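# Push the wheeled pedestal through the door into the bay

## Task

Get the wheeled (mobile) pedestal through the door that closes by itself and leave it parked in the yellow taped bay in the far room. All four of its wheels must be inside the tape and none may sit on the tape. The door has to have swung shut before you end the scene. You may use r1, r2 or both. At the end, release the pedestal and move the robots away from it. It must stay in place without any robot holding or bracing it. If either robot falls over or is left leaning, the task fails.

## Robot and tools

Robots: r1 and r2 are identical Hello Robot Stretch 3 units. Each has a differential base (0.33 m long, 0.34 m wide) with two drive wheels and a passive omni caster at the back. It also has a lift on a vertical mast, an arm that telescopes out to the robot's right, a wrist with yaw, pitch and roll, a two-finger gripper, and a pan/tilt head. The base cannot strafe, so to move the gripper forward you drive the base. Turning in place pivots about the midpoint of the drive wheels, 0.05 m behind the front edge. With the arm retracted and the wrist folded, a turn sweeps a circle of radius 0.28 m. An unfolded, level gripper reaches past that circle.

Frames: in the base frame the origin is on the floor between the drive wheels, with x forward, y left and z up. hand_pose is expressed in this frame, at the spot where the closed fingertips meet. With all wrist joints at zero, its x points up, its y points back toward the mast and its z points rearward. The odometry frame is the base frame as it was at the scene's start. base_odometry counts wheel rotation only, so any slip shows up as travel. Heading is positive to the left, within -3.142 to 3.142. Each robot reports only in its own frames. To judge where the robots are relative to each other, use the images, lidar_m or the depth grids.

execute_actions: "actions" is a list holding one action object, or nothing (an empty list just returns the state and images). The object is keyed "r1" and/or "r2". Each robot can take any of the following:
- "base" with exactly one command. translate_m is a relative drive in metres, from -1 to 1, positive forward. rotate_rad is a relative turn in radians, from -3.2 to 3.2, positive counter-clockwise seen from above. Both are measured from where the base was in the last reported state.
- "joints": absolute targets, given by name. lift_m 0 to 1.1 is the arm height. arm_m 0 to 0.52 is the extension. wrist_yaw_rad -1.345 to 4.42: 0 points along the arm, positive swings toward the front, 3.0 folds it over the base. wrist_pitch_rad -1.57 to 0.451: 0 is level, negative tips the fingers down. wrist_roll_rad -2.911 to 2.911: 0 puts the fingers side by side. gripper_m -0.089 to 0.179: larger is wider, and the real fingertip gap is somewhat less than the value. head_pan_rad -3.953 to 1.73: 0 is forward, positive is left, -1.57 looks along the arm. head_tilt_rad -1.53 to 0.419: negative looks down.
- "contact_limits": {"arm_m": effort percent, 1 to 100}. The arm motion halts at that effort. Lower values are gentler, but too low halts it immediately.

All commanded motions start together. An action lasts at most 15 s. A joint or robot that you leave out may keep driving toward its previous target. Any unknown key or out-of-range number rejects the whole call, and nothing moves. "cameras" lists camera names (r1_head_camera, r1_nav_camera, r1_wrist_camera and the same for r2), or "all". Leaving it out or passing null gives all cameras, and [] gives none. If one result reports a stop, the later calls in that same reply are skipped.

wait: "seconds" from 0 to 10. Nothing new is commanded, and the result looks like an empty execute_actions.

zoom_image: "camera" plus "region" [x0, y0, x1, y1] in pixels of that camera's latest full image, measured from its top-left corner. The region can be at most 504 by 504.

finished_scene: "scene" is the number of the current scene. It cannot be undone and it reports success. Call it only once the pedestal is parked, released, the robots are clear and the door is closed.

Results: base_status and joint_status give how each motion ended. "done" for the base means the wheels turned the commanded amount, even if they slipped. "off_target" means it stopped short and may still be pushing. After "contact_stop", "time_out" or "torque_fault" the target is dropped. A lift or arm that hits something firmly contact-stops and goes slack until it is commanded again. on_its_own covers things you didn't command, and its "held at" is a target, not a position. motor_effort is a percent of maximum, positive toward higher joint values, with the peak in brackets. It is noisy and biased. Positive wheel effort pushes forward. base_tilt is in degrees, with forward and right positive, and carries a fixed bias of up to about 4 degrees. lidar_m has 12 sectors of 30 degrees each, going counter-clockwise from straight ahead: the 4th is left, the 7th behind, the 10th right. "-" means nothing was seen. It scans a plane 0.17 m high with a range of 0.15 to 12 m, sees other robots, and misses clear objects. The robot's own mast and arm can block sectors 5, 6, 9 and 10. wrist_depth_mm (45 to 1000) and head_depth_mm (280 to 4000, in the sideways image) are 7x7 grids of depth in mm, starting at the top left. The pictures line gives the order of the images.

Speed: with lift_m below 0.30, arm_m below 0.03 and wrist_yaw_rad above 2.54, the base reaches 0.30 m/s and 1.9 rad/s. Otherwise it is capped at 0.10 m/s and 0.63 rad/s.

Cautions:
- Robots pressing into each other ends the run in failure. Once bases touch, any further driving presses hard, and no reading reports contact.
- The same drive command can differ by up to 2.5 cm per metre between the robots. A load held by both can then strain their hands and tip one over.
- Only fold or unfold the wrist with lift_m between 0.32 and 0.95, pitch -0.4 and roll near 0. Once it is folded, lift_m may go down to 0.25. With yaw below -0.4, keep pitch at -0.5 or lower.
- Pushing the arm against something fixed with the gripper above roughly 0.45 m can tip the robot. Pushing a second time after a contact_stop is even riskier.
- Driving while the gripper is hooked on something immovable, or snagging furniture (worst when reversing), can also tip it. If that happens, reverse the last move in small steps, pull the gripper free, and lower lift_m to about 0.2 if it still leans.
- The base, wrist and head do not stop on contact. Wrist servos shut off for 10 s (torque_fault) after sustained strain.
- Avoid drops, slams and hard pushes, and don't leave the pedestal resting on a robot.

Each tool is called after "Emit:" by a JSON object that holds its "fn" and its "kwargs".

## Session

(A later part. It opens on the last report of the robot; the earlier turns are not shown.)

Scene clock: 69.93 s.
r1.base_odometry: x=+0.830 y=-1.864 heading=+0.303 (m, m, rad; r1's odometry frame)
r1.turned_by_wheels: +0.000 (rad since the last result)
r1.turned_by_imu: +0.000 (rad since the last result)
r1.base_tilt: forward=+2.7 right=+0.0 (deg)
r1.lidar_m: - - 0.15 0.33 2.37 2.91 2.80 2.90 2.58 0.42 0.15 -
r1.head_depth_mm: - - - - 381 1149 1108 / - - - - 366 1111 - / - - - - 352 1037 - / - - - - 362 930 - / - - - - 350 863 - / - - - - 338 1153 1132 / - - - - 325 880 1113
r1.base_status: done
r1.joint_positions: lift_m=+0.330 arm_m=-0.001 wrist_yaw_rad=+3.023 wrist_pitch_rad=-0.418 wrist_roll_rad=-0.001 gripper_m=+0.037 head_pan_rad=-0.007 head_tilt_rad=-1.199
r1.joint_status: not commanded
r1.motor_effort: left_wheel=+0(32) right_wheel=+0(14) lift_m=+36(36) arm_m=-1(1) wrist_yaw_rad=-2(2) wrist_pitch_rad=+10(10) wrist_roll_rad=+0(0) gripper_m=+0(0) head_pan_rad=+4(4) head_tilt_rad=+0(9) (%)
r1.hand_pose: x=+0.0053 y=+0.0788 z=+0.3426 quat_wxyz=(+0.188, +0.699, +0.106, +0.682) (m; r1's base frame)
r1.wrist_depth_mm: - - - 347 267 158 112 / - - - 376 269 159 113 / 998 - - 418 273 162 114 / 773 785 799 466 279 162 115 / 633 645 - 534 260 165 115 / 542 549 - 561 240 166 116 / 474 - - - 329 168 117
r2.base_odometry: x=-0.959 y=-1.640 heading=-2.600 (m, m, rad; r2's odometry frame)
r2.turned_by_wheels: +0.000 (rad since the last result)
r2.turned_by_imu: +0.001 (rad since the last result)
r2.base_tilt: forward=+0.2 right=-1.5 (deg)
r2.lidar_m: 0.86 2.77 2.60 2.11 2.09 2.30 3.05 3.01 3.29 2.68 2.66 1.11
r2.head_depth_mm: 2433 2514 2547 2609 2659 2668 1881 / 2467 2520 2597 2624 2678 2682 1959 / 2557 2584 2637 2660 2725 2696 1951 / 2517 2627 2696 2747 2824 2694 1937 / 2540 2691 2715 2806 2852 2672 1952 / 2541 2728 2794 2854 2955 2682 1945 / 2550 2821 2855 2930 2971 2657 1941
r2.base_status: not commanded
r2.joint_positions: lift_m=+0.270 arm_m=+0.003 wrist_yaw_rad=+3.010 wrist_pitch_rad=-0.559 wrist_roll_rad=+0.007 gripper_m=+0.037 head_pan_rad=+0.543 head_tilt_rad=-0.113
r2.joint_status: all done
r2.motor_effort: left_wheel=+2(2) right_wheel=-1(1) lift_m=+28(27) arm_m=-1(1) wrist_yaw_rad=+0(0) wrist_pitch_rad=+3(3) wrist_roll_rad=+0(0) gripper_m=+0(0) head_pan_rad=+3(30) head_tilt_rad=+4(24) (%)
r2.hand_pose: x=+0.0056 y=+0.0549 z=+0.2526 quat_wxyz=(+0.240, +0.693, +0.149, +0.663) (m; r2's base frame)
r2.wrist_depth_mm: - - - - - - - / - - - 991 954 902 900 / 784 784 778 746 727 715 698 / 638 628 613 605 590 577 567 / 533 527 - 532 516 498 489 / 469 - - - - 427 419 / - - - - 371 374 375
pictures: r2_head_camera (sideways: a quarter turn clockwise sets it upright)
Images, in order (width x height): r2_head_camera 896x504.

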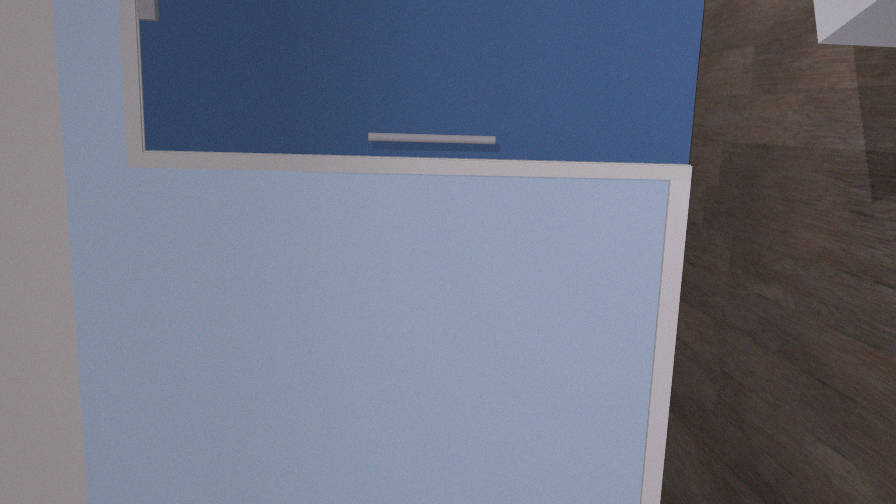

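Emit:
{"fn": "execute_actions", "kwargs": {"actions": [{"r1":{"base":{"translate_m":0.8},"joints":{"lift_m":0.27,"head_pan_rad":-1.57,"head_tilt_rad":-1.3}},"r2":{"joints":{"head_pan_rad":0.45,"head_tilt_rad":-0.5}}}], "cameras": ["r1_nav_camera","r2_nav_camera"]}}

Scene clock: 76.50 s.
r1.base_odometry: x=+1.594 y=-1.625 heading=+0.303 (m, m, rad; r1's odometry frame)
r1.turned_by_wheels: +0.000 (rad since the last result)
r1.turned_by_imu: +0.105 (rad since the last result)
r1.base_tilt: forward=+2.6 right=+0.1 (deg)
r1.lidar_m: - - 0.15 0.34 2.45 2.87 2.83 3.03 2.51 0.23 0.15 -
r1.head_depth_mm: 1576 1470 1376 1309 1242 1187 - / 1565 1471 1392 1307 1250 - - / 584 768 1355 1309 1258 - - / 542 668 862 1250 1112 1168 1108 / 330 346 375 423 485 570 689 / - - - 297 312 328 344 / - - - - - - -
r1.base_status: done
r1.joint_positions: lift_m=+0.270 arm_m=-0.001 wrist_yaw_rad=+3.023 wrist_pitch_rad=-0.418 wrist_roll_rad=-0.001 gripper_m=+0.037 head_pan_rad=-1.500 head_tilt_rad=-1.282
r1.joint_status: head_pan_rad off_target (ended at -1.500, target -1.570); the others done
r1.motor_effort: left_wheel=+12(80) right_wheel=+8(82) lift_m=+35(38) arm_m=-1(0) wrist_yaw_rad=-2(13) wrist_pitch_rad=+10(11) wrist_roll_rad=+0(0) gripper_m=+0(0) head_pan_rad=-39(100) head_tilt_rad=-6(15) (%)
r1.hand_pose: x=+0.0054 y=+0.0788 z=+0.2826 quat_wxyz=(+0.188, +0.699, +0.106, +0.682) (m; r1's base frame)
r1.wrist_depth_mm: - - - 364 268 138 93 / - - - 399 264 138 93 / 864 858 896 438 262 137 93 / 665 688 692 489 260 137 92 / 551 553 - 547 229 136 92 / 473 497 - - 203 135 92 / - - - - 288 134 91
r2.base_odometry: x=-0.959 y=-1.640 heading=-2.600 (m, m, rad; r2's odometry frame)
r2.turned_by_wheels: +0.000 (rad since the last result)
r2.turned_by_imu: +0.002 (rad since the last result)
r2.base_tilt: forward=+0.3 right=-1.5 (deg)
r2.lidar_m: 0.86 2.77 2.60 2.11 2.10 2.29 3.04 3.02 3.31 2.67 2.65 1.11
r2.head_depth_mm: 2297 2469 2660 2653 1270 1213 1260 / 2314 2507 2702 2658 1448 1509 1335 / 2340 2517 2732 2680 1990 1592 1331 / 2372 2543 2789 2686 2011 1607 1334 / 2381 2589 2831 2653 2000 1599 1337 / 2408 2604 2835 2666 1993 1601 1332 / 2421 2651 2855 2653 2002 1603 1335
r2.base_status: not commanded
r2.joint_positions: lift_m=+0.270 arm_m=+0.003 wrist_yaw_rad=+3.010 wrist_pitch_rad=-0.559 wrist_roll_rad=+0.007 gripper_m=+0.037 head_pan_rad=+0.457 head_tilt_rad=-0.493
r2.joint_status: all done
r2.motor_effort: left_wheel=+2(2) right_wheel=-1(1) lift_m=+28(28) arm_m=-1(1) wrist_yaw_rad=+0(0) wrist_pitch_rad=+3(3) wrist_roll_rad=+0(0) gripper_m=+0(0) head_pan_rad=-7(18) head_tilt_rad=-2(16) (%)
r2.hand_pose: x=+0.0056 y=+0.0549 z=+0.2526 quat_wxyz=(+0.240, +0.693, +0.149, +0.663) (m; r2's base frame)
r2.wrist_depth_mm: - - - - - - - / - - - - 976 923 897 / 792 794 756 758 739 733 691 / 638 627 619 612 597 581 568 / 538 530 - 536 518 487 489 / 468 - - - - 432 419 / - - - - 369 374 371
pictures: r1_nav_camera (sideways: a quarter turn counterclockwise sets it upright), r2_nav_camera (sideways: a quarter turn counterclockwise sets it upright)
Images, in order (width x height): r1_nav_camera 672x504, r2_nav_camera 672x504.

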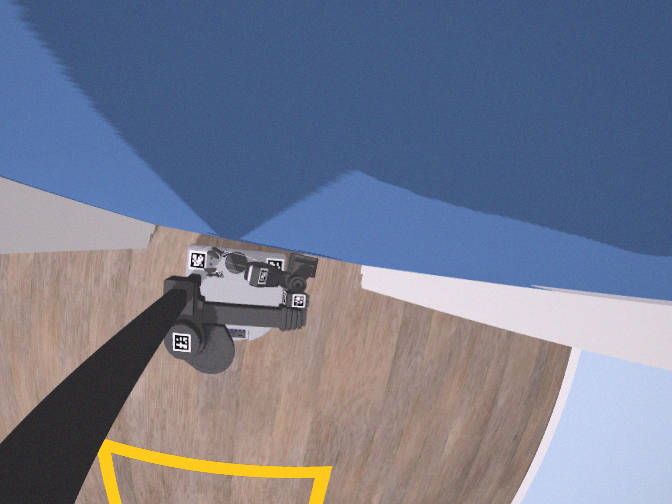

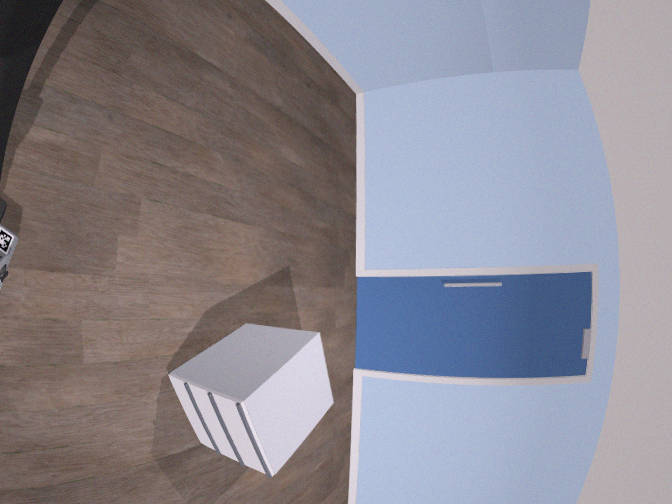

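Emit:
{"fn": "execute_actions", "kwargs": {"actions": [{"r1":{"base":{"translate_m":-0.4},"joints":{"head_pan_rad":0.3,"head_tilt_rad":-0.3}},"r2":{"joints":{"head_pan_rad":0.25,"head_tilt_rad":-0.1}}}], "cameras": ["r1_nav_camera","r2_head_camera","r1_head_camera"]}}

Scene clock: 79.83 s.
r1.base_odometry: x=+1.212 y=-1.744 heading=+0.303 (m, m, rad; r1's odometry frame)
r1.turned_by_wheels: +0.000 (rad since the last result)
r1.turned_by_imu: +0.000 (rad since the last result)
r1.base_tilt: forward=+2.7 right=+0.0 (deg)
r1.lidar_m: 0.47 0.50 0.62 2.33 2.49 2.47 2.43 2.60 2.48 1.14 0.62 0.48
r1.head_depth_mm: 364 381 400 422 445 471 500 / 377 394 415 438 463 492 523 / 389 409 430 455 483 515 550 / 403 425 448 475 504 539 578 / 418 442 467 497 529 566 611 / 435 459 487 519 556 598 638 / 453 480 505 530 554 576 592
r1.base_status: done
r1.joint_positions: lift_m=+0.270 arm_m=-0.001 wrist_yaw_rad=+3.023 wrist_pitch_rad=-0.418 wrist_roll_rad=-0.001 gripper_m=+0.037 head_pan_rad=+0.293 head_tilt_rad=-0.309
r1.joint_status: all done
r1.motor_effort: left_wheel=-1(13) right_wheel=-1(8) lift_m=+35(35) arm_m=-1(1) wrist_yaw_rad=-2(2) wrist_pitch_rad=+10(10) wrist_roll_rad=+0(0) gripper_m=+0(0) head_pan_rad=+3(50) head_tilt_rad=+3(27) (%)
r1.hand_pose: x=+0.0054 y=+0.0788 z=+0.2826 quat_wxyz=(+0.188, +0.699, +0.106, +0.682) (m; r1's base frame)
r1.wrist_depth_mm: - - - - - 678 445 / - - - - - 679 452 / 868 883 905 901 916 681 484 / 683 682 691 705 713 657 526 / 557 550 - 580 600 590 548 / 468 495 - - 510 496 503 / - - - - 420 429 434
r2.base_odometry: x=-0.959 y=-1.640 heading=-2.600 (m, m, rad; r2's odometry frame)
r2.turned_by_wheels: +0.000 (rad since the last result)
r2.turned_by_imu: +0.001 (rad since the last result)
r2.base_tilt: forward=+0.2 right=-1.5 (deg)
r2.lidar_m: 0.86 2.77 2.60 2.12 2.10 2.30 3.03 3.01 3.30 2.68 2.66 1.11
r2.head_depth_mm: 2516 2669 2734 2801 2829 2686 1227 / 2502 2655 2694 2745 2811 2663 1228 / 2528 2626 2665 2763 2789 2681 1217 / 2513 2588 2668 2708 2772 2679 1796 / 2530 2574 2624 2663 2746 2688 1941 / 2475 2533 2604 2658 2724 2664 1943 / 2454 2511 2585 2622 2696 2673 1933
r2.base_status: not commanded
r2.joint_positions: lift_m=+0.270 arm_m=+0.003 wrist_yaw_rad=+3.010 wrist_pitch_rad=-0.559 wrist_roll_rad=+0.007 gripper_m=+0.037 head_pan_rad=+0.257 head_tilt_rad=-0.113
r2.joint_status: all done
r2.motor_effort: left_wheel=+1(1) right_wheel=-1(1) lift_m=+27(28) arm_m=-1(1) wrist_yaw_rad=-1(0) wrist_pitch_rad=+3(3) wrist_roll_rad=+0(0) gripper_m=+0(0) head_pan_rad=-5(29) head_tilt_rad=+3(21) (%)
r2.hand_pose: x=+0.0056 y=+0.0549 z=+0.2526 quat_wxyz=(+0.240, +0.693, +0.149, +0.663) (m; r2's base frame)
r2.wrist_depth_mm: - - - - - - - / - - - 987 955 938 909 / 812 792 768 748 735 714 707 / 641 623 609 601 596 581 571 / 535 526 - 534 519 491 483 / 468 - - - - 424 425 / - - - - 375 376 368
pictures: r1_head_camera (sideways: a quarter turn clockwise sets it upright), r1_nav_camera (sideways: a quarter turn counterclockwise sets it upright), r2_head_camera (sideways: a quarter turn clockwise sets it upright)
Images, in order (width x height): r1_head_camera 896x504, r1_nav_camera 672x504, r2_head_camera 896x504.

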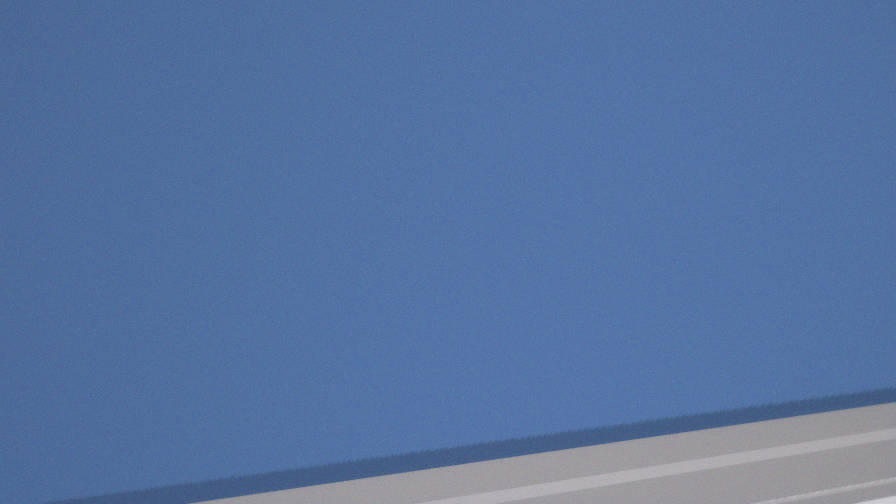

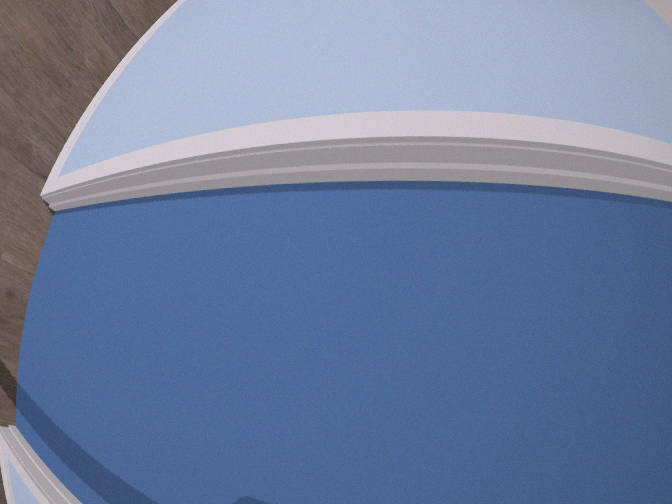

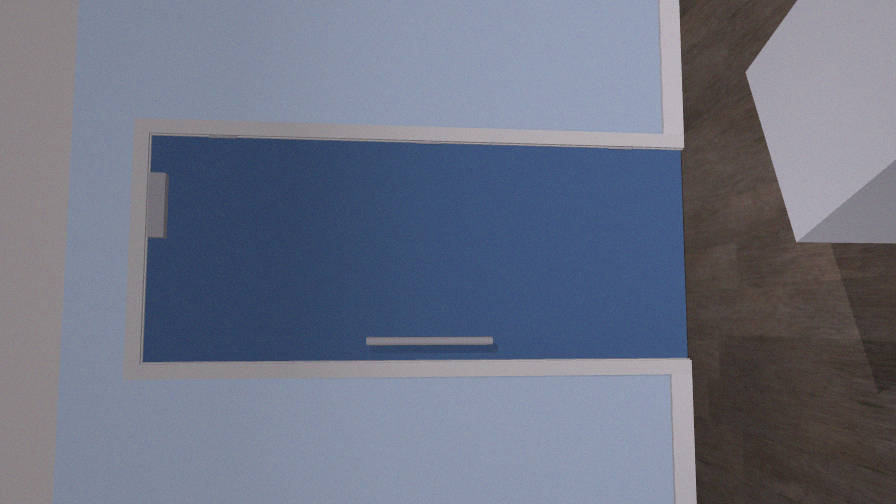

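Emit:
{"fn": "execute_actions", "kwargs": {"actions": []}}

Scene clock: 80.47 s.
r1.base_odometry: x=+1.212 y=-1.744 heading=+0.303 (m, m, rad; r1's odometry frame)
r1.turned_by_wheels: +0.000 (rad since the last result)
r1.turned_by_imu: +0.000 (rad since the last result)
r1.base_tilt: forward=+2.7 right=+0.0 (deg)
r1.lidar_m: 0.47 0.50 0.62 2.33 2.49 2.47 2.43 2.59 2.47 1.14 0.62 0.48
r1.head_depth_mm: 364 381 400 420 444 470 499 / 376 395 415 438 463 492 524 / 389 410 431 456 483 515 549 / 403 425 448 475 505 539 578 / 418 442 467 496 528 567 609 / 435 460 487 519 555 596 637 / 452 480 506 530 553 575 591
r1.base_status: done
r1.joint_positions: lift_m=+0.270 arm_m=-0.001 wrist_yaw_rad=+3.023 wrist_pitch_rad=-0.418 wrist_roll_rad=-0.001 gripper_m=+0.037 head_pan_rad=+0.293 head_tilt_rad=-0.309
r1.joint_status: all done
r1.motor_effort: left_wheel=+0(13) right_wheel=-1(8) lift_m=+35(35) arm_m=-1(1) wrist_yaw_rad=-1(2) wrist_pitch_rad=+10(10) wrist_roll_rad=+0(0) gripper_m=+0(0) head_pan_rad=+3(50) head_tilt_rad=+3(27) (%)
r1.hand_pose: x=+0.0054 y=+0.0788 z=+0.2826 quat_wxyz=(+0.188, +0.699, +0.106, +0.682) (m; r1's base frame)
r1.wrist_depth_mm: - - - - - 692 445 / - - - - - 678 454 / 850 860 897 908 925 679 485 / 672 683 699 706 716 655 520 / 554 555 - 576 597 588 551 / 470 501 - - 509 494 500 / - - - - 424 429 432
r2.base_odometry: x=-0.959 y=-1.640 heading=-2.600 (m, m, rad; r2's odometry frame)
r2.turned_by_wheels: +0.000 (rad since the last result)
r2.turned_by_imu: +0.000 (rad since the last result)
r2.base_tilt: forward=+0.2 right=-1.5 (deg)
r2.lidar_m: 0.86 2.77 2.60 2.11 2.10 2.29 3.04 3.02 3.29 2.68 2.65 1.11
r2.head_depth_mm: 2526 2658 2719 2821 2825 2697 1226 / 2520 2626 2707 2718 2799 2694 1225 / 2510 2612 2668 2738 2809 2671 1225 / 2544 2596 2636 2685 2759 2646 1801 / 2512 2567 2627 2665 2734 2672 1945 / 2510 2559 2590 2659 2700 2660 1945 / 2464 2537 2574 2631 2688 2633 1940
r2.base_status: not commanded
r2.joint_positions: lift_m=+0.270 arm_m=+0.003 wrist_yaw_rad=+3.010 wrist_pitch_rad=-0.559 wrist_roll_rad=+0.007 gripper_m=+0.037 head_pan_rad=+0.257 head_tilt_rad=-0.113
r2.joint_status: all done
r2.motor_effort: left_wheel=+2(1) right_wheel=-1(1) lift_m=+27(28) arm_m=-1(1) wrist_yaw_rad=+1(0) wrist_pitch_rad=+4(3) wrist_roll_rad=+0(0) gripper_m=+0(0) head_pan_rad=-5(29) head_tilt_rad=+4(21) (%)
r2.hand_pose: x=+0.0056 y=+0.0549 z=+0.2526 quat_wxyz=(+0.240, +0.693, +0.149, +0.663) (m; r2's base frame)
r2.wrist_depth_mm: - - - - - - - / - - - 996 957 917 906 / 801 784 736 748 735 714 701 / 640 616 609 606 600 590 572 / 529 524 - 538 521 496 489 / 466 - - - - 424 420 / - - - - 373 377 374
pictures: r1_head_camera (sideways: a quarter turn clockwise sets it upright), r1_nav_camera (sideways: a quarter turn counterclockwise sets it upright), r1_wrist_camera, r2_head_camera (sideways: a quarter turn clockwise sets it upright), r2_nav_camera (sideways: a quarter turn counterclockwise sets it upright), r2_wrist_camera
Images, in order (width x height): r1_head_camera 896x504, r1_nav_camera 672x504, r1_wrist_camera 644x364, r2_head_camera 896x504, r2_nav_camera 672x504, r2_wrist_camera 644x364.

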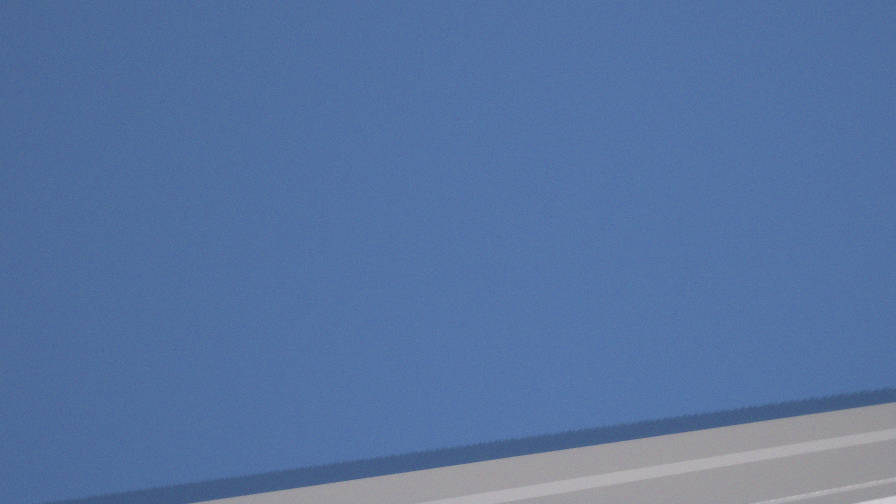

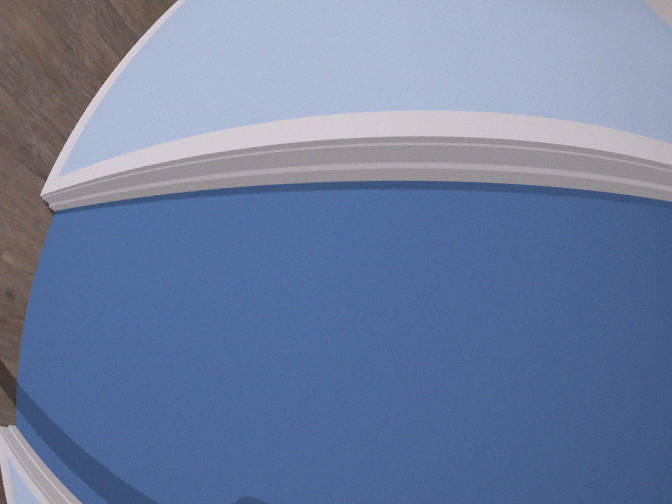

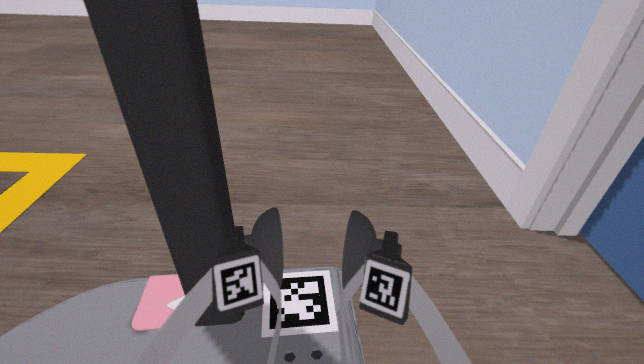

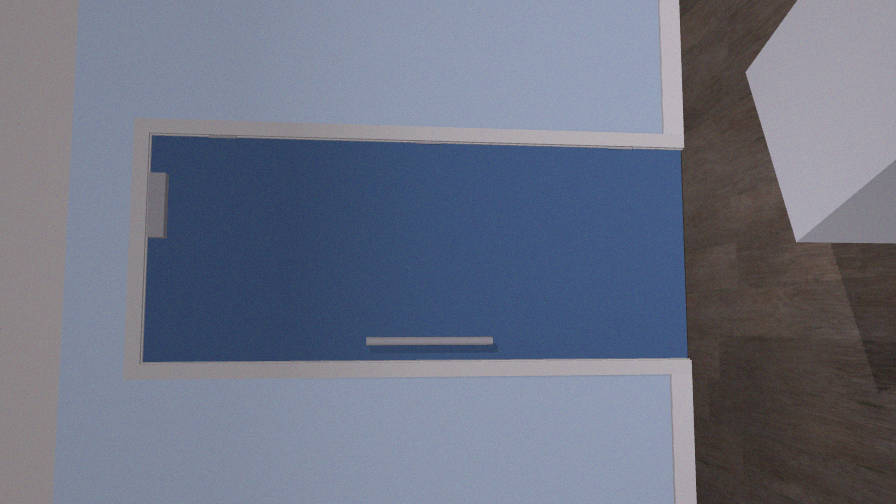

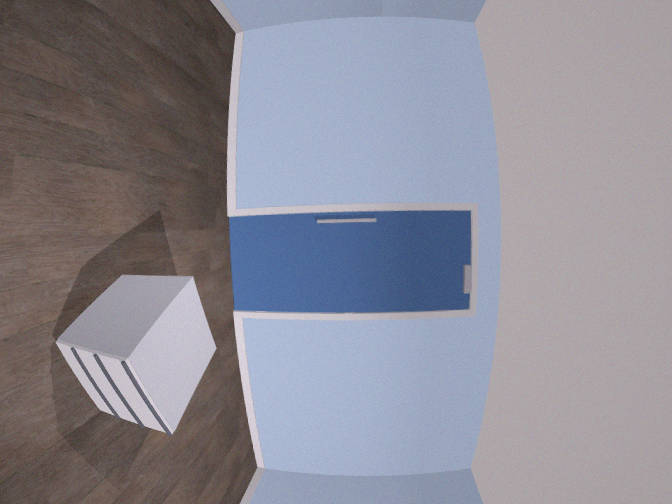

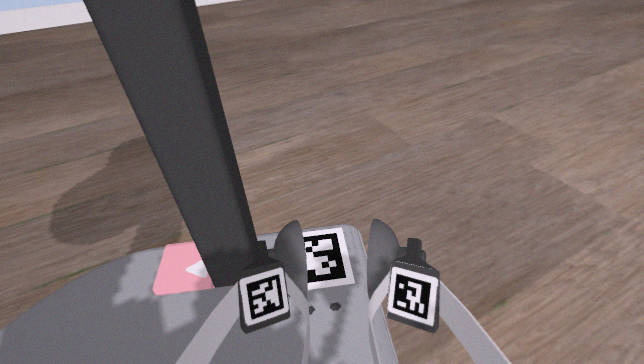

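Emit:
{"fn": "execute_actions", "kwargs": {"actions": [{"r1":{"base":{"translate_m":-0.4},"joints":{"head_pan_rad":0,"head_tilt_rad":-0.5}}}], "cameras": ["r1_head_camera","r1_nav_camera"]}}

Scene clock: 83.77 s.
r1.base_odometry: x=+0.830 y=-1.863 heading=+0.303 (m, m, rad; r1's odometry frame)
r1.turned_by_wheels: +0.000 (rad since the last result)
r1.turned_by_imu: +0.000 (rad since the last result)
r1.base_tilt: forward=+2.7 right=+0.0 (deg)
r1.lidar_m: 0.87 0.89 1.23 2.36 2.53 2.07 2.03 2.17 2.43 2.31 1.03 0.88
r1.head_depth_mm: 696 750 812 889 983 1093 1234 / 701 758 820 901 993 1110 1246 / 702 763 828 911 1002 1118 1256 / 712 769 836 915 1011 1128 1262 / 718 775 843 919 1024 1147 1279 / 720 782 847 928 1029 1157 1265 / 730 787 856 931 995 1080 1197
r1.base_status: done
r1.joint_positions: lift_m=+0.270 arm_m=-0.001 wrist_yaw_rad=+3.023 wrist_pitch_rad=-0.418 wrist_roll_rad=-0.001 gripper_m=+0.037 head_pan_rad=+0.007 head_tilt_rad=-0.495
r1.joint_status: all done
r1.motor_effort: left_wheel=+0(10) right_wheel=-1(6) lift_m=+35(35) arm_m=-1(1) wrist_yaw_rad=+0(1) wrist_pitch_rad=+10(10) wrist_roll_rad=+0(0) gripper_m=+0(0) head_pan_rad=-4(30) head_tilt_rad=-2(14) (%)
r1.hand_pose: x=+0.0054 y=+0.0788 z=+0.2826 quat_wxyz=(+0.188, +0.699, +0.106, +0.682) (m; r1's base frame)
r1.wrist_depth_mm: - - - - - - 920 / - - - - - - 921 / 858 870 897 916 930 956 875 / 682 689 706 702 717 733 744 / 561 557 - 570 595 592 594 / 472 496 - - 508 501 500 / - - - - 423 430 429
r2.base_odometry: x=-0.959 y=-1.640 heading=-2.600 (m, m, rad; r2's odometry frame)
r2.turned_by_wheels: +0.000 (rad since the last result)
r2.turned_by_imu: +0.001 (rad since the last result)
r2.base_tilt: forward=+0.2 right=-1.5 (deg)
r2.lidar_m: 0.86 2.78 2.60 2.11 2.10 2.30 3.04 3.02 3.28 2.67 2.66 1.11
r2.head_depth_mm: 2524 2689 2730 2775 2879 2697 1227 / 2520 2648 2731 2788 2801 2681 1227 / 2524 2643 2674 2739 2788 2686 1228 / 2524 2624 2673 2707 2786 2642 1818 / 2490 2573 2639 2676 2735 2642 1949 / 2509 2545 2589 2662 2711 2677 1951 / 2470 2526 2582 2629 2676 2661 1941
r2.base_status: not commanded
r2.joint_positions: lift_m=+0.270 arm_m=+0.003 wrist_yaw_rad=+3.010 wrist_pitch_rad=-0.559 wrist_roll_rad=+0.007 gripper_m=+0.037 head_pan_rad=+0.257 head_tilt_rad=-0.113
r2.joint_status: not commanded
r2.motor_effort: left_wheel=+2(2) right_wheel=-1(1) lift_m=+28(27) arm_m=-1(1) wrist_yaw_rad=+0(0) wrist_pitch_rad=+3(3) wrist_roll_rad=+0(0) gripper_m=+0(1) head_pan_rad=-4(5) head_tilt_rad=+4(4) (%)
r2.hand_pose: x=+0.0056 y=+0.0549 z=+0.2526 quat_wxyz=(+0.240, +0.693, +0.149, +0.663) (m; r2's base frame)
r2.wrist_depth_mm: - - - - - - - / - - - 970 943 941 896 / 795 780 776 743 752 713 702 / 639 626 610 595 588 582 571 / 536 531 - 533 513 491 485 / 464 - - - - 424 420 / - - - - 374 375 370
pictures: r1_head_camera (sideways: a quarter turn clockwise sets it upright), r1_nav_camera (sideways: a quarter turn counterclockwise sets it upright)
Images, in order (width x height): r1_head_camera 896x504, r1_nav_camera 672x504.

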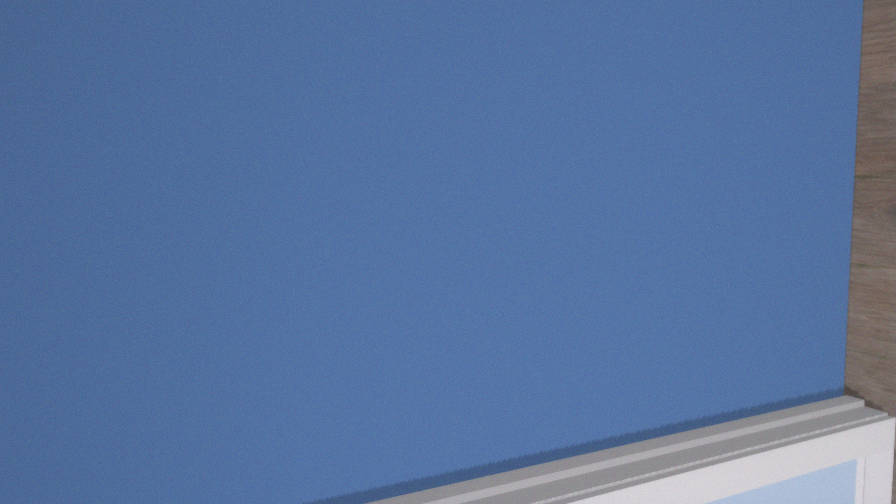

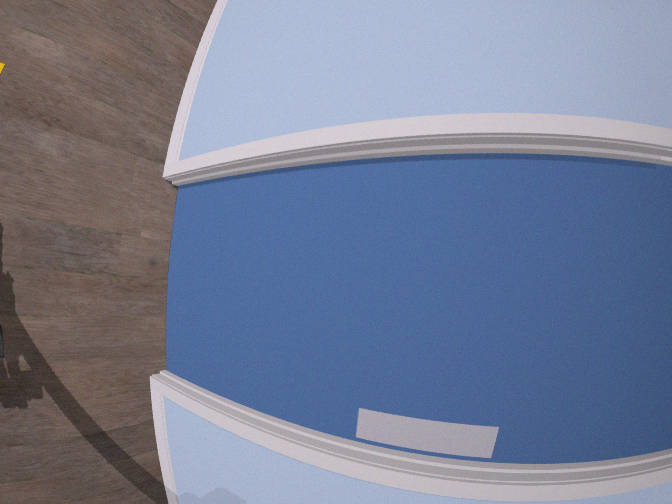

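Emit:
{"fn": "execute_actions", "kwargs": {"actions": [{"r1":{"base":{"rotate_rad":-0.46}}}], "cameras": []}}

Emit:
{"fn": "execute_actions", "kwargs": {"actions": [{"r1":{"base":{"translate_m":0.48}}}], "cameras": []}}

Emit:
{"fn": "execute_actions", "kwargs": {"actions": [{"r1":{"base":{"rotate_rad":0.46},"joints":{"head_tilt_rad":-0.8}}}], "cameras": ["r1_nav_camera"]}}

Scene clock: 85.70 s.
r1.base_odometry: x=+0.830 y=-1.863 heading=-0.157 (m, m, rad; r1's odometry frame)
r1.turned_by_wheels: -0.460 (rad since the last result)
r1.turned_by_imu: -0.458 (rad since the last result)
r1.base_tilt: forward=+2.7 right=+0.0 (deg)
r1.lidar_m: 0.87 0.87 0.88 1.35 2.37 2.52 2.05 2.04 2.24 2.42 1.95 0.98
r1.head_depth_mm: 773 838 918 1020 1136 1287 1337 / 735 793 871 955 1061 1202 1310 / 783 841 905 994 1095 1223 1318 / 762 823 891 974 1070 1187 1290 / 737 796 852 930 1021 1127 1258 / 714 765 822 892 975 1069 1195 / 691 737 794 855 930 1018 1129
r1.base_status: done
r1.joint_positions: lift_m=+0.270 arm_m=-0.001 wrist_yaw_rad=+3.023 wrist_pitch_rad=-0.418 wrist_roll_rad=-0.001 gripper_m=+0.037 head_pan_rad=+0.007 head_tilt_rad=-0.495
r1.joint_status: not commanded
r1.motor_effort: left_wheel=+2(9) right_wheel=-3(7) lift_m=+35(35) arm_m=-1(1) wrist_yaw_rad=+0(0) wrist_pitch_rad=+10(10) wrist_roll_rad=+0(0) gripper_m=+0(0) head_pan_rad=-4(3) head_tilt_rad=-2(3) (%)
r1.hand_pose: x=+0.0054 y=+0.0788 z=+0.2826 quat_wxyz=(+0.188, +0.699, +0.106, +0.682) (m; r1's base frame)
r1.wrist_depth_mm: - - - - - 818 706 / - - - - - 852 745 / 849 876 893 903 930 879 772 / 666 677 694 703 713 733 736 / 556 556 - 572 589 592 598 / 475 493 - - 505 492 505 / - - - - 423 428 430
r2.base_odometry: x=-0.959 y=-1.640 heading=-2.600 (m, m, rad; r2's odometry frame)
r2.turned_by_wheels: +0.000 (rad since the last result)
r2.turned_by_imu: +0.001 (rad since the last result)
r2.base_tilt: forward=+0.2 right=-1.5 (deg)
r2.lidar_m: 0.85 2.76 2.61 2.11 2.10 2.30 3.05 3.01 3.30 2.68 2.66 1.11
r2.head_depth_mm: 2519 2672 2740 2816 2823 2698 1227 / 2527 2631 2706 2748 2822 2692 1224 / 2517 2625 2684 2734 2793 2673 1224 / 2543 2585 2647 2712 2764 2683 1799 / 2541 2578 2622 2651 2733 2666 1955 / 2498 2528 2606 2623 2722 2652 1959 / 2474 2516 2585 2622 2697 2659 1938
r2.base_status: not commanded
r2.joint_positions: lift_m=+0.270 arm_m=+0.003 wrist_yaw_rad=+3.010 wrist_pitch_rad=-0.559 wrist_roll_rad=+0.007 gripper_m=+0.037 head_pan_rad=+0.257 head_tilt_rad=-0.113
r2.joint_status: not commanded
r2.motor_effort: left_wheel=+2(2) right_wheel=-1(1) lift_m=+27(27) arm_m=-1(1) wrist_yaw_rad=+0(0) wrist_pitch_rad=+3(3) wrist_roll_rad=+0(0) gripper_m=+0(0) head_pan_rad=-5(6) head_tilt_rad=+4(4) (%)
r2.hand_pose: x=+0.0056 y=+0.0549 z=+0.2526 quat_wxyz=(+0.240, +0.693, +0.149, +0.663) (m; r2's base frame)
r2.wrist_depth_mm: - - - - - - - / - - - 959 962 928 904 / 797 790 758 746 730 703 699 / 644 628 612 599 591 585 576 / 533 527 - 537 514 492 483 / 471 - - - - 427 422 / - - - - 373 374 373
pictures: none
No camera images: the call's "cameras" was empty. Leave "cameras" out to get every camera's image.

Scene clock: 89.03 s.
r1.base_odometry: x=+1.304 y=-1.939 heading=-0.157 (m, m, rad; r1's odometry frame)
r1.turned_by_wheels: +0.000 (rad since the last result)
r1.turned_by_imu: +0.002 (rad since the last result)
r1.base_tilt: forward=+2.7 right=+0.0 (deg)
r1.lidar_m: 0.43 0.42 0.46 0.68 2.54 2.79 2.50 2.48 2.73 2.25 0.84 0.43
r1.head_depth_mm: 355 379 405 434 466 512 578 / 374 403 438 475 522 580 648 / 360 390 423 465 513 575 652 / 347 374 406 443 487 545 613 / 337 362 390 424 467 515 576 / 326 349 376 408 445 489 544 / 315 337 362 391 425 467 515
r1.base_status: done
r1.joint_positions: lift_m=+0.270 arm_m=-0.001 wrist_yaw_rad=+3.023 wrist_pitch_rad=-0.418 wrist_roll_rad=-0.001 gripper_m=+0.037 head_pan_rad=+0.007 head_tilt_rad=-0.495
r1.joint_status: not commanded
r1.motor_effort: left_wheel=+1(10) right_wheel=-2(5) lift_m=+35(35) arm_m=-1(1) wrist_yaw_rad=-2(1) wrist_pitch_rad=+10(10) wrist_roll_rad=+0(0) gripper_m=+0(0) head_pan_rad=-4(3) head_tilt_rad=-1(2) (%)
r1.hand_pose: x=+0.0054 y=+0.0788 z=+0.2826 quat_wxyz=(+0.188, +0.699, +0.106, +0.682) (m; r1's base frame)
r1.wrist_depth_mm: - - - 719 598 446 356 / - - - 793 626 466 367 / 857 866 900 839 658 485 381 / 679 679 699 702 667 501 390 / 550 558 - 576 586 528 407 / 472 496 - - 509 497 421 / - - - - 423 429 423
r2.base_odometry: x=-0.959 y=-1.640 heading=-2.600 (m, m, rad; r2's odometry frame)
r2.turned_by_wheels: +0.000 (rad since the last result)
r2.turned_by_imu: +0.001 (rad since the last result)
r2.base_tilt: forward=+0.3 right=-1.5 (deg)
r2.lidar_m: 0.86 2.77 2.60 2.11 2.09 2.29 3.04 3.01 3.29 2.68 2.66 1.11
r2.head_depth_mm: 2492 2663 2711 2781 2840 2676 1228 / 2505 2643 2702 2742 2792 2684 1226 / 2525 2623 2673 2750 2789 2666 1226 / 2560 2598 2635 2702 2765 2675 1803 / 2502 2573 2629 2668 2757 2670 1950 / 2494 2537 2593 2669 2693 2649 1947 / 2481 2531 2584 2642 2696 2649 1947
r2.base_status: not commanded
r2.joint_positions: lift_m=+0.270 arm_m=+0.003 wrist_yaw_rad=+3.010 wrist_pitch_rad=-0.559 wrist_roll_rad=+0.007 gripper_m=+0.037 head_pan_rad=+0.257 head_tilt_rad=-0.113
r2.joint_status: not commanded
r2.motor_effort: left_wheel=+2(2) right_wheel=-1(1) lift_m=+28(27) arm_m=-1(1) wrist_yaw_rad=+0(1) wrist_pitch_rad=+4(3) wrist_roll_rad=+0(0) gripper_m=+0(0) head_pan_rad=-6(5) head_tilt_rad=+4(4) (%)
r2.hand_pose: x=+0.0056 y=+0.0549 z=+0.2526 quat_wxyz=(+0.240, +0.693, +0.149, +0.663) (m; r2's base frame)
r2.wrist_depth_mm: - - - - - - - / - - - - 945 909 895 / 793 780 762 761 729 729 697 / 635 629 616 603 595 588 575 / 536 521 - 534 503 497 485 / 464 - - - - 424 424 / - - - - 371 376 370
pictures: none
No camera images: the call's "cameras" was empty. Leave "cameras" out to get every camera's image.

Scene clock: 90.57 s.
r1.base_odometry: x=+1.304 y=-1.939 heading=+0.303 (m, m, rad; r1's odometry frame)
r1.turned_by_wheels: +0.460 (rad since the last result)
r1.turned_by_imu: +0.459 (rad since the last result)
r1.base_tilt: forward=+2.6 right=+0.0 (deg)
r1.lidar_m: 0.42 0.45 0.66 2.05 2.71 2.52 2.48 2.64 2.26 0.99 0.43 0.43
r1.head_depth_mm: 330 373 428 504 610 775 1009 / 332 376 432 509 619 786 1084 / 335 378 437 515 625 800 1101 / 337 381 440 519 631 812 1106 / 338 384 444 524 641 825 1111 / 341 387 447 530 651 840 1118 / 343 389 451 536 658 853 1139
r1.base_status: done
r1.joint_positions: lift_m=+0.270 arm_m=-0.001 wrist_yaw_rad=+3.023 wrist_pitch_rad=-0.418 wrist_roll_rad=-0.001 gripper_m=+0.037 head_pan_rad=+0.007 head_tilt_rad=-0.790
r1.joint_status: all done
r1.motor_effort: left_wheel=-3(9) right_wheel=+2(7) lift_m=+35(35) arm_m=-1(1) wrist_yaw_rad=-1(2) wrist_pitch_rad=+10(10) wrist_roll_rad=+0(0) gripper_m=+1(0) head_pan_rad=-4(4) head_tilt_rad=-3(16) (%)
r1.hand_pose: x=+0.0054 y=+0.0788 z=+0.2826 quat_wxyz=(+0.188, +0.699, +0.106, +0.682) (m; r1's base frame)
r1.wrist_depth_mm: - - - - - 602 495 / - - - - - 647 497 / 849 867 888 911 881 689 492 / 676 683 705 705 718 691 493 / 551 556 - 576 591 592 487 / 471 495 - - 508 496 474 / - - - - 427 429 432
r2.base_odometry: x=-0.959 y=-1.640 heading=-2.600 (m, m, rad; r2's odometry frame)
r2.turned_by_wheels: +0.000 (rad since the last result)
r2.turned_by_imu: +0.000 (rad since the last result)
r2.base_tilt: forward=+0.2 right=-1.5 (deg)
r2.lidar_m: 0.85 2.77 2.60 2.11 2.10 2.29 3.05 3.02 3.30 2.68 2.66 1.12
r2.head_depth_mm: 2527 2684 2740 2772 2843 2696 1231 / 2513 2636 2710 2759 2840 2689 1221 / 2514 2588 2670 2697 2802 2685 1222 / 2538 2589 2617 2709 2763 2679 1811 / 2527 2561 2639 2701 2729 2685 1945 / 2478 2546 2612 2634 2693 2669 1937 / 2490 2529 2552 2631 2714 2663 1941
r2.base_status: not commanded
r2.joint_positions: lift_m=+0.270 arm_m=+0.003 wrist_yaw_rad=+3.010 wrist_pitch_rad=-0.559 wrist_roll_rad=+0.007 gripper_m=+0.037 head_pan_rad=+0.257 head_tilt_rad=-0.113
r2.joint_status: not commanded
r2.motor_effort: left_wheel=+2(2) right_wheel=-1(1) lift_m=+27(27) arm_m=-1(1) wrist_yaw_rad=+0(0) wrist_pitch_rad=+3(3) wrist_roll_rad=+0(0) gripper_m=+0(0) head_pan_rad=-6(4) head_tilt_rad=+3(4) (%)
r2.hand_pose: x=+0.0056 y=+0.0549 z=+0.2526 quat_wxyz=(+0.240, +0.693, +0.149, +0.663) (m; r2's base frame)
r2.wrist_depth_mm: - - - - - - - / - - - 993 941 930 889 / 807 791 758 753 735 716 706 / 625 617 611 611 594 581 570 / 535 522 - 538 515 493 489 / 462 - - - - 423 422 / - - - - 370 375 373
pictures: r1_nav_camera (sideways: a quarter turn counterclockwise sets it upright)
Images, in order (width x height): r1_nav_camera 672x504.

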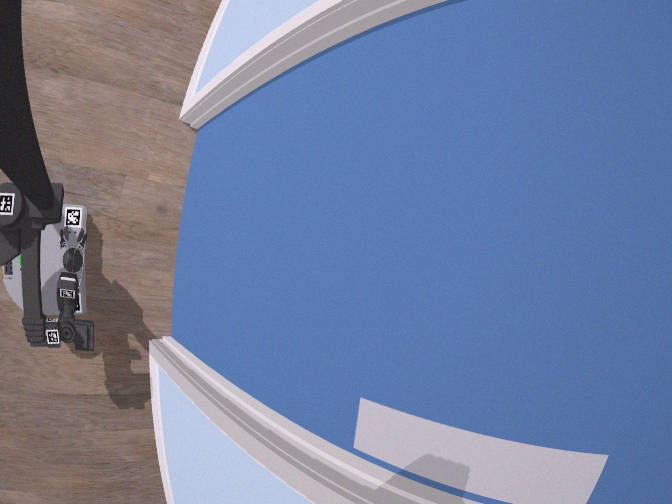

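Emit:
{"fn": "execute_actions", "kwargs": {"actions": [{"r1":{"base":{"rotate_rad":0.2}}}], "cameras": []}}

Emit:
{"fn": "execute_actions", "kwargs": {"actions": [{"r1":{"base":{"translate_m":0.25}}}], "cameras": []}}

Emit:
{"fn": "execute_actions", "kwargs": {"actions": [{"r1":{"base":{"rotate_rad":-0.2}}}], "cameras": ["r1_nav_camera"]}}

Scene clock: 92.00 s.
r1.base_odometry: x=+1.304 y=-1.939 heading=+0.503 (m, m, rad; r1's odometry frame)
r1.turned_by_wheels: +0.200 (rad since the last result)
r1.turned_by_imu: +0.199 (rad since the last result)
r1.base_tilt: forward=+2.7 right=+0.1 (deg)
r1.lidar_m: 0.42 0.50 0.69 2.53 2.83 2.48 2.48 2.54 2.22 0.66 0.43 0.42
r1.head_depth_mm: 326 366 417 486 581 724 958 / 334 376 431 503 606 760 1025 / 342 387 445 523 634 808 1096 / 351 397 460 544 666 860 1123 / 361 410 475 567 701 916 1148 / 370 423 492 592 739 983 1171 / 380 435 510 615 780 1058 1179
r1.base_status: done
r1.joint_positions: lift_m=+0.270 arm_m=-0.001 wrist_yaw_rad=+3.023 wrist_pitch_rad=-0.418 wrist_roll_rad=-0.001 gripper_m=+0.037 head_pan_rad=+0.007 head_tilt_rad=-0.791
r1.joint_status: not commanded
r1.motor_effort: left_wheel=-3(11) right_wheel=+2(7) lift_m=+35(35) arm_m=+0(1) wrist_yaw_rad=-1(1) wrist_pitch_rad=+10(9) wrist_roll_rad=+0(0) gripper_m=+0(0) head_pan_rad=-4(4) head_tilt_rad=-3(3) (%)
r1.hand_pose: x=+0.0054 y=+0.0788 z=+0.2826 quat_wxyz=(+0.188, +0.699, +0.106, +0.682) (m; r1's base frame)
r1.wrist_depth_mm: - - - - - 953 527 / - - - - - 904 557 / 845 865 900 920 947 822 588 / 674 680 696 700 720 696 603 / 554 562 - 572 594 592 555 / 470 502 - - 508 496 501 / - - - - 421 429 430
r2.base_odometry: x=-0.959 y=-1.640 heading=-2.600 (m, m, rad; r2's odometry frame)
r2.turned_by_wheels: +0.000 (rad since the last result)
r2.turned_by_imu: +0.000 (rad since the last result)
r2.base_tilt: forward=+0.2 right=-1.6 (deg)
r2.lidar_m: 0.86 2.77 2.60 2.11 2.10 2.29 3.05 3.01 3.31 2.68 2.65 1.11
r2.head_depth_mm: 2521 2660 2744 2799 2883 2699 1232 / 2523 2631 2703 2749 2827 2694 1228 / 2522 2632 2697 2754 2777 2677 1226 / 2520 2628 2656 2695 2771 2684 1811 / 2490 2563 2609 2683 2731 2671 1953 / 2492 2551 2573 2671 2693 2665 1931 / 2462 2523 2565 2628 2697 2663 1931
r2.base_status: not commanded
r2.joint_positions: lift_m=+0.270 arm_m=+0.003 wrist_yaw_rad=+3.010 wrist_pitch_rad=-0.559 wrist_roll_rad=+0.007 gripper_m=+0.037 head_pan_rad=+0.257 head_tilt_rad=-0.113
r2.joint_status: not commanded
r2.motor_effort: left_wheel=+2(2) right_wheel=-1(1) lift_m=+28(28) arm_m=-1(1) wrist_yaw_rad=+0(0) wrist_pitch_rad=+3(3) wrist_roll_rad=+0(0) gripper_m=+0(0) head_pan_rad=-5(6) head_tilt_rad=+4(5) (%)
r2.hand_pose: x=+0.0056 y=+0.0549 z=+0.2526 quat_wxyz=(+0.240, +0.693, +0.149, +0.663) (m; r2's base frame)
r2.wrist_depth_mm: - - - - - - - / - - - 989 971 922 922 / 799 789 767 731 730 696 711 / 646 635 616 607 590 592 579 / 532 538 - 532 513 489 486 / 472 - - - - 428 418 / - - - - 372 374 375
pictures: none
No camera images: the call's "cameras" was empty. Leave "cameras" out to get every camera's image.

Scene clock: 94.60 s.
r1.base_odometry: x=+1.523 y=-1.818 heading=+0.503 (m, m, rad; r1's odometry frame)
r1.turned_by_wheels: +0.000 (rad since the last result)
r1.turned_by_imu: +0.001 (rad since the last result)
r1.base_tilt: forward=+2.7 right=+0.0 (deg)
r1.lidar_m: 0.18 0.22 0.39 2.47 2.91 2.72 2.72 2.62 2.29 0.35 0.21 0.18
r1.head_depth_mm: - - - - - - 347 / - - - - - 295 373 / - - - - - 309 404 / - - - - - 316 440 / - - - - - 333 484 / - - - - 292 357 536 / - - - - 301 384 599
r1.base_status: done
r1.joint_positions: lift_m=+0.270 arm_m=-0.001 wrist_yaw_rad=+3.023 wrist_pitch_rad=-0.418 wrist_roll_rad=-0.001 gripper_m=+0.037 head_pan_rad=+0.007 head_tilt_rad=-0.791
r1.joint_status: not commanded
r1.motor_effort: left_wheel=-3(9) right_wheel=+2(8) lift_m=+35(35) arm_m=-1(1) wrist_yaw_rad=+1(2) wrist_pitch_rad=+10(10) wrist_roll_rad=+0(0) gripper_m=+0(0) head_pan_rad=-5(4) head_tilt_rad=-3(3) (%)
r1.hand_pose: x=+0.0054 y=+0.0788 z=+0.2826 quat_wxyz=(+0.188, +0.699, +0.106, +0.682) (m; r1's base frame)
r1.wrist_depth_mm: - - - - - 464 283 / - - - - 982 477 275 / 857 863 900 913 725 457 267 / 667 679 700 695 666 430 259 / 555 556 - 574 598 407 251 / 474 499 - - 510 391 243 / - - - - 425 374 237
r2.base_odometry: x=-0.959 y=-1.640 heading=-2.600 (m, m, rad; r2's odometry frame)
r2.turned_by_wheels: +0.000 (rad since the last result)
r2.turned_by_imu: +0.001 (rad since the last result)
r2.base_tilt: forward=+0.2 right=-1.5 (deg)
r2.lidar_m: 0.86 2.76 2.60 2.11 2.10 2.29 3.03 3.01 3.30 2.68 2.66 1.11
r2.head_depth_mm: 2512 2673 2723 2782 2863 2690 1231 / 2519 2640 2707 2758 2833 2689 1221 / 2552 2620 2686 2746 2795 2648 1225 / 2549 2627 2650 2716 2778 2675 1802 / 2495 2566 2624 2658 2735 2668 1939 / 2488 2530 2592 2638 2691 2631 1943 / 2474 2513 2578 2616 2697 2651 1934
r2.base_status: not commanded
r2.joint_positions: lift_m=+0.270 arm_m=+0.003 wrist_yaw_rad=+3.010 wrist_pitch_rad=-0.559 wrist_roll_rad=+0.007 gripper_m=+0.037 head_pan_rad=+0.257 head_tilt_rad=-0.113
r2.joint_status: not commanded
r2.motor_effort: left_wheel=+2(2) right_wheel=-1(1) lift_m=+28(27) arm_m=-1(1) wrist_yaw_rad=+1(0) wrist_pitch_rad=+3(3) wrist_roll_rad=+0(0) gripper_m=+0(0) head_pan_rad=-5(5) head_tilt_rad=+4(4) (%)
r2.hand_pose: x=+0.0056 y=+0.0549 z=+0.2526 quat_wxyz=(+0.240, +0.693, +0.149, +0.663) (m; r2's base frame)
r2.wrist_depth_mm: - - - - - - - / - - - 983 967 944 890 / 808 794 770 758 730 714 702 / 647 624 603 610 588 587 567 / 525 526 - 531 520 495 491 / 470 - - - - 427 422 / - - - - 368 377 375
pictures: none
No camera images: the call's "cameras" was empty. Leave "cameras" out to get every camera's image.

Scene clock: 95.63 s.
r1.base_odometry: x=+1.523 y=-1.818 heading=+0.303 (m, m, rad; r1's odometry frame)
r1.turned_by_wheels: -0.200 (rad since the last result)
r1.turned_by_imu: -0.199 (rad since the last result)
r1.base_tilt: forward=+2.7 right=+0.0 (deg)
r1.lidar_m: 0.18 0.20 0.29 0.54 2.64 2.76 2.71 2.91 2.33 0.36 0.24 0.19
r1.head_depth_mm: - - - - - 301 382 / - - - - - 301 390 / - - - - - 306 399 / - - - - - 304 408 / - - - - - 309 417 / - - - - - 314 426 / - - - - - 313 436
r1.base_status: done
r1.joint_positions: lift_m=+0.270 arm_m=-0.001 wrist_yaw_rad=+3.023 wrist_pitch_rad=-0.418 wrist_roll_rad=-0.001 gripper_m=+0.037 head_pan_rad=+0.007 head_tilt_rad=-0.791
r1.joint_status: not commanded
r1.motor_effort: left_wheel=+2(9) right_wheel=-3(7) lift_m=+35(35) arm_m=-1(1) wrist_yaw_rad=-1(2) wrist_pitch_rad=+9(10) wrist_roll_rad=+0(0) gripper_m=+0(0) head_pan_rad=-4(4) head_tilt_rad=-3(3) (%)
r1.hand_pose: x=+0.0054 y=+0.0788 z=+0.2826 quat_wxyz=(+0.188, +0.699, +0.106, +0.682) (m; r1's base frame)
r1.wrist_depth_mm: - - - - 511 323 218 / - - - - 548 322 217 / 862 865 918 882 607 319 217 / 672 685 697 703 608 320 216 / 556 558 - 572 539 317 215 / 467 498 - - 479 314 214 / - - - - 424 314 213
r2.base_odometry: x=-0.959 y=-1.640 heading=-2.600 (m, m, rad; r2's odometry frame)
r2.turned_by_wheels: +0.000 (rad since the last result)
r2.turned_by_imu: +0.000 (rad since the last result)
r2.base_tilt: forward=+0.3 right=-1.5 (deg)
r2.lidar_m: 0.86 2.78 2.61 2.11 2.09 2.29 3.05 3.01 3.29 2.68 2.66 1.12
r2.head_depth_mm: 2502 2683 2718 2800 2850 2661 1230 / 2510 2630 2707 2751 2823 2665 1227 / 2531 2638 2689 2734 2807 2679 1225 / 2520 2578 2657 2697 2735 2660 1806 / 2527 2569 2626 2687 2721 2684 1947 / 2507 2564 2603 2652 2703 2641 1951 / 2480 2515 2565 2632 2689 2651 1944
r2.base_status: not commanded
r2.joint_positions: lift_m=+0.270 arm_m=+0.003 wrist_yaw_rad=+3.010 wrist_pitch_rad=-0.559 wrist_roll_rad=+0.007 gripper_m=+0.037 head_pan_rad=+0.257 head_tilt_rad=-0.113
r2.joint_status: not commanded
r2.motor_effort: left_wheel=+2(2) right_wheel=-1(1) lift_m=+27(27) arm_m=-1(1) wrist_yaw_rad=+1(0) wrist_pitch_rad=+3(3) wrist_roll_rad=+0(0) gripper_m=+0(0) head_pan_rad=-5(6) head_tilt_rad=+4(4) (%)
r2.hand_pose: x=+0.0056 y=+0.0549 z=+0.2526 quat_wxyz=(+0.240, +0.693, +0.149, +0.663) (m; r2's base frame)
r2.wrist_depth_mm: - - - - - - - / - - - 977 950 937 902 / 811 764 763 763 715 741 706 / 639 635 616 605 594 589 580 / 531 528 - 535 519 496 493 / 466 - - - - 427 417 / - - - - 373 377 370
pictures: r1_nav_camera (sideways: a quarter turn counterclockwise sets it upright)
Images, in order (width x height): r1_nav_camera 672x504.

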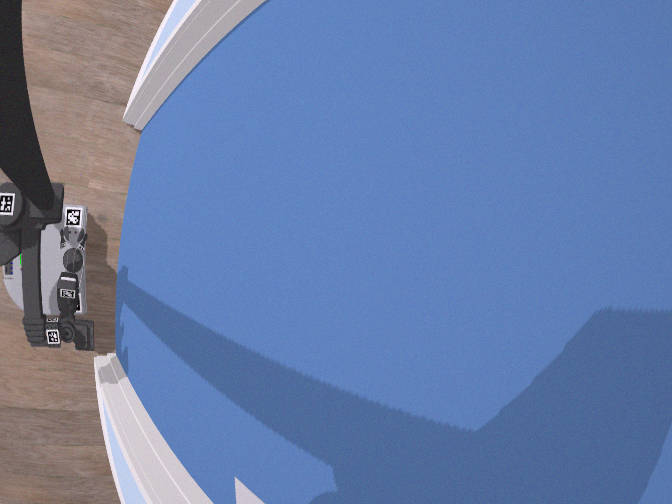

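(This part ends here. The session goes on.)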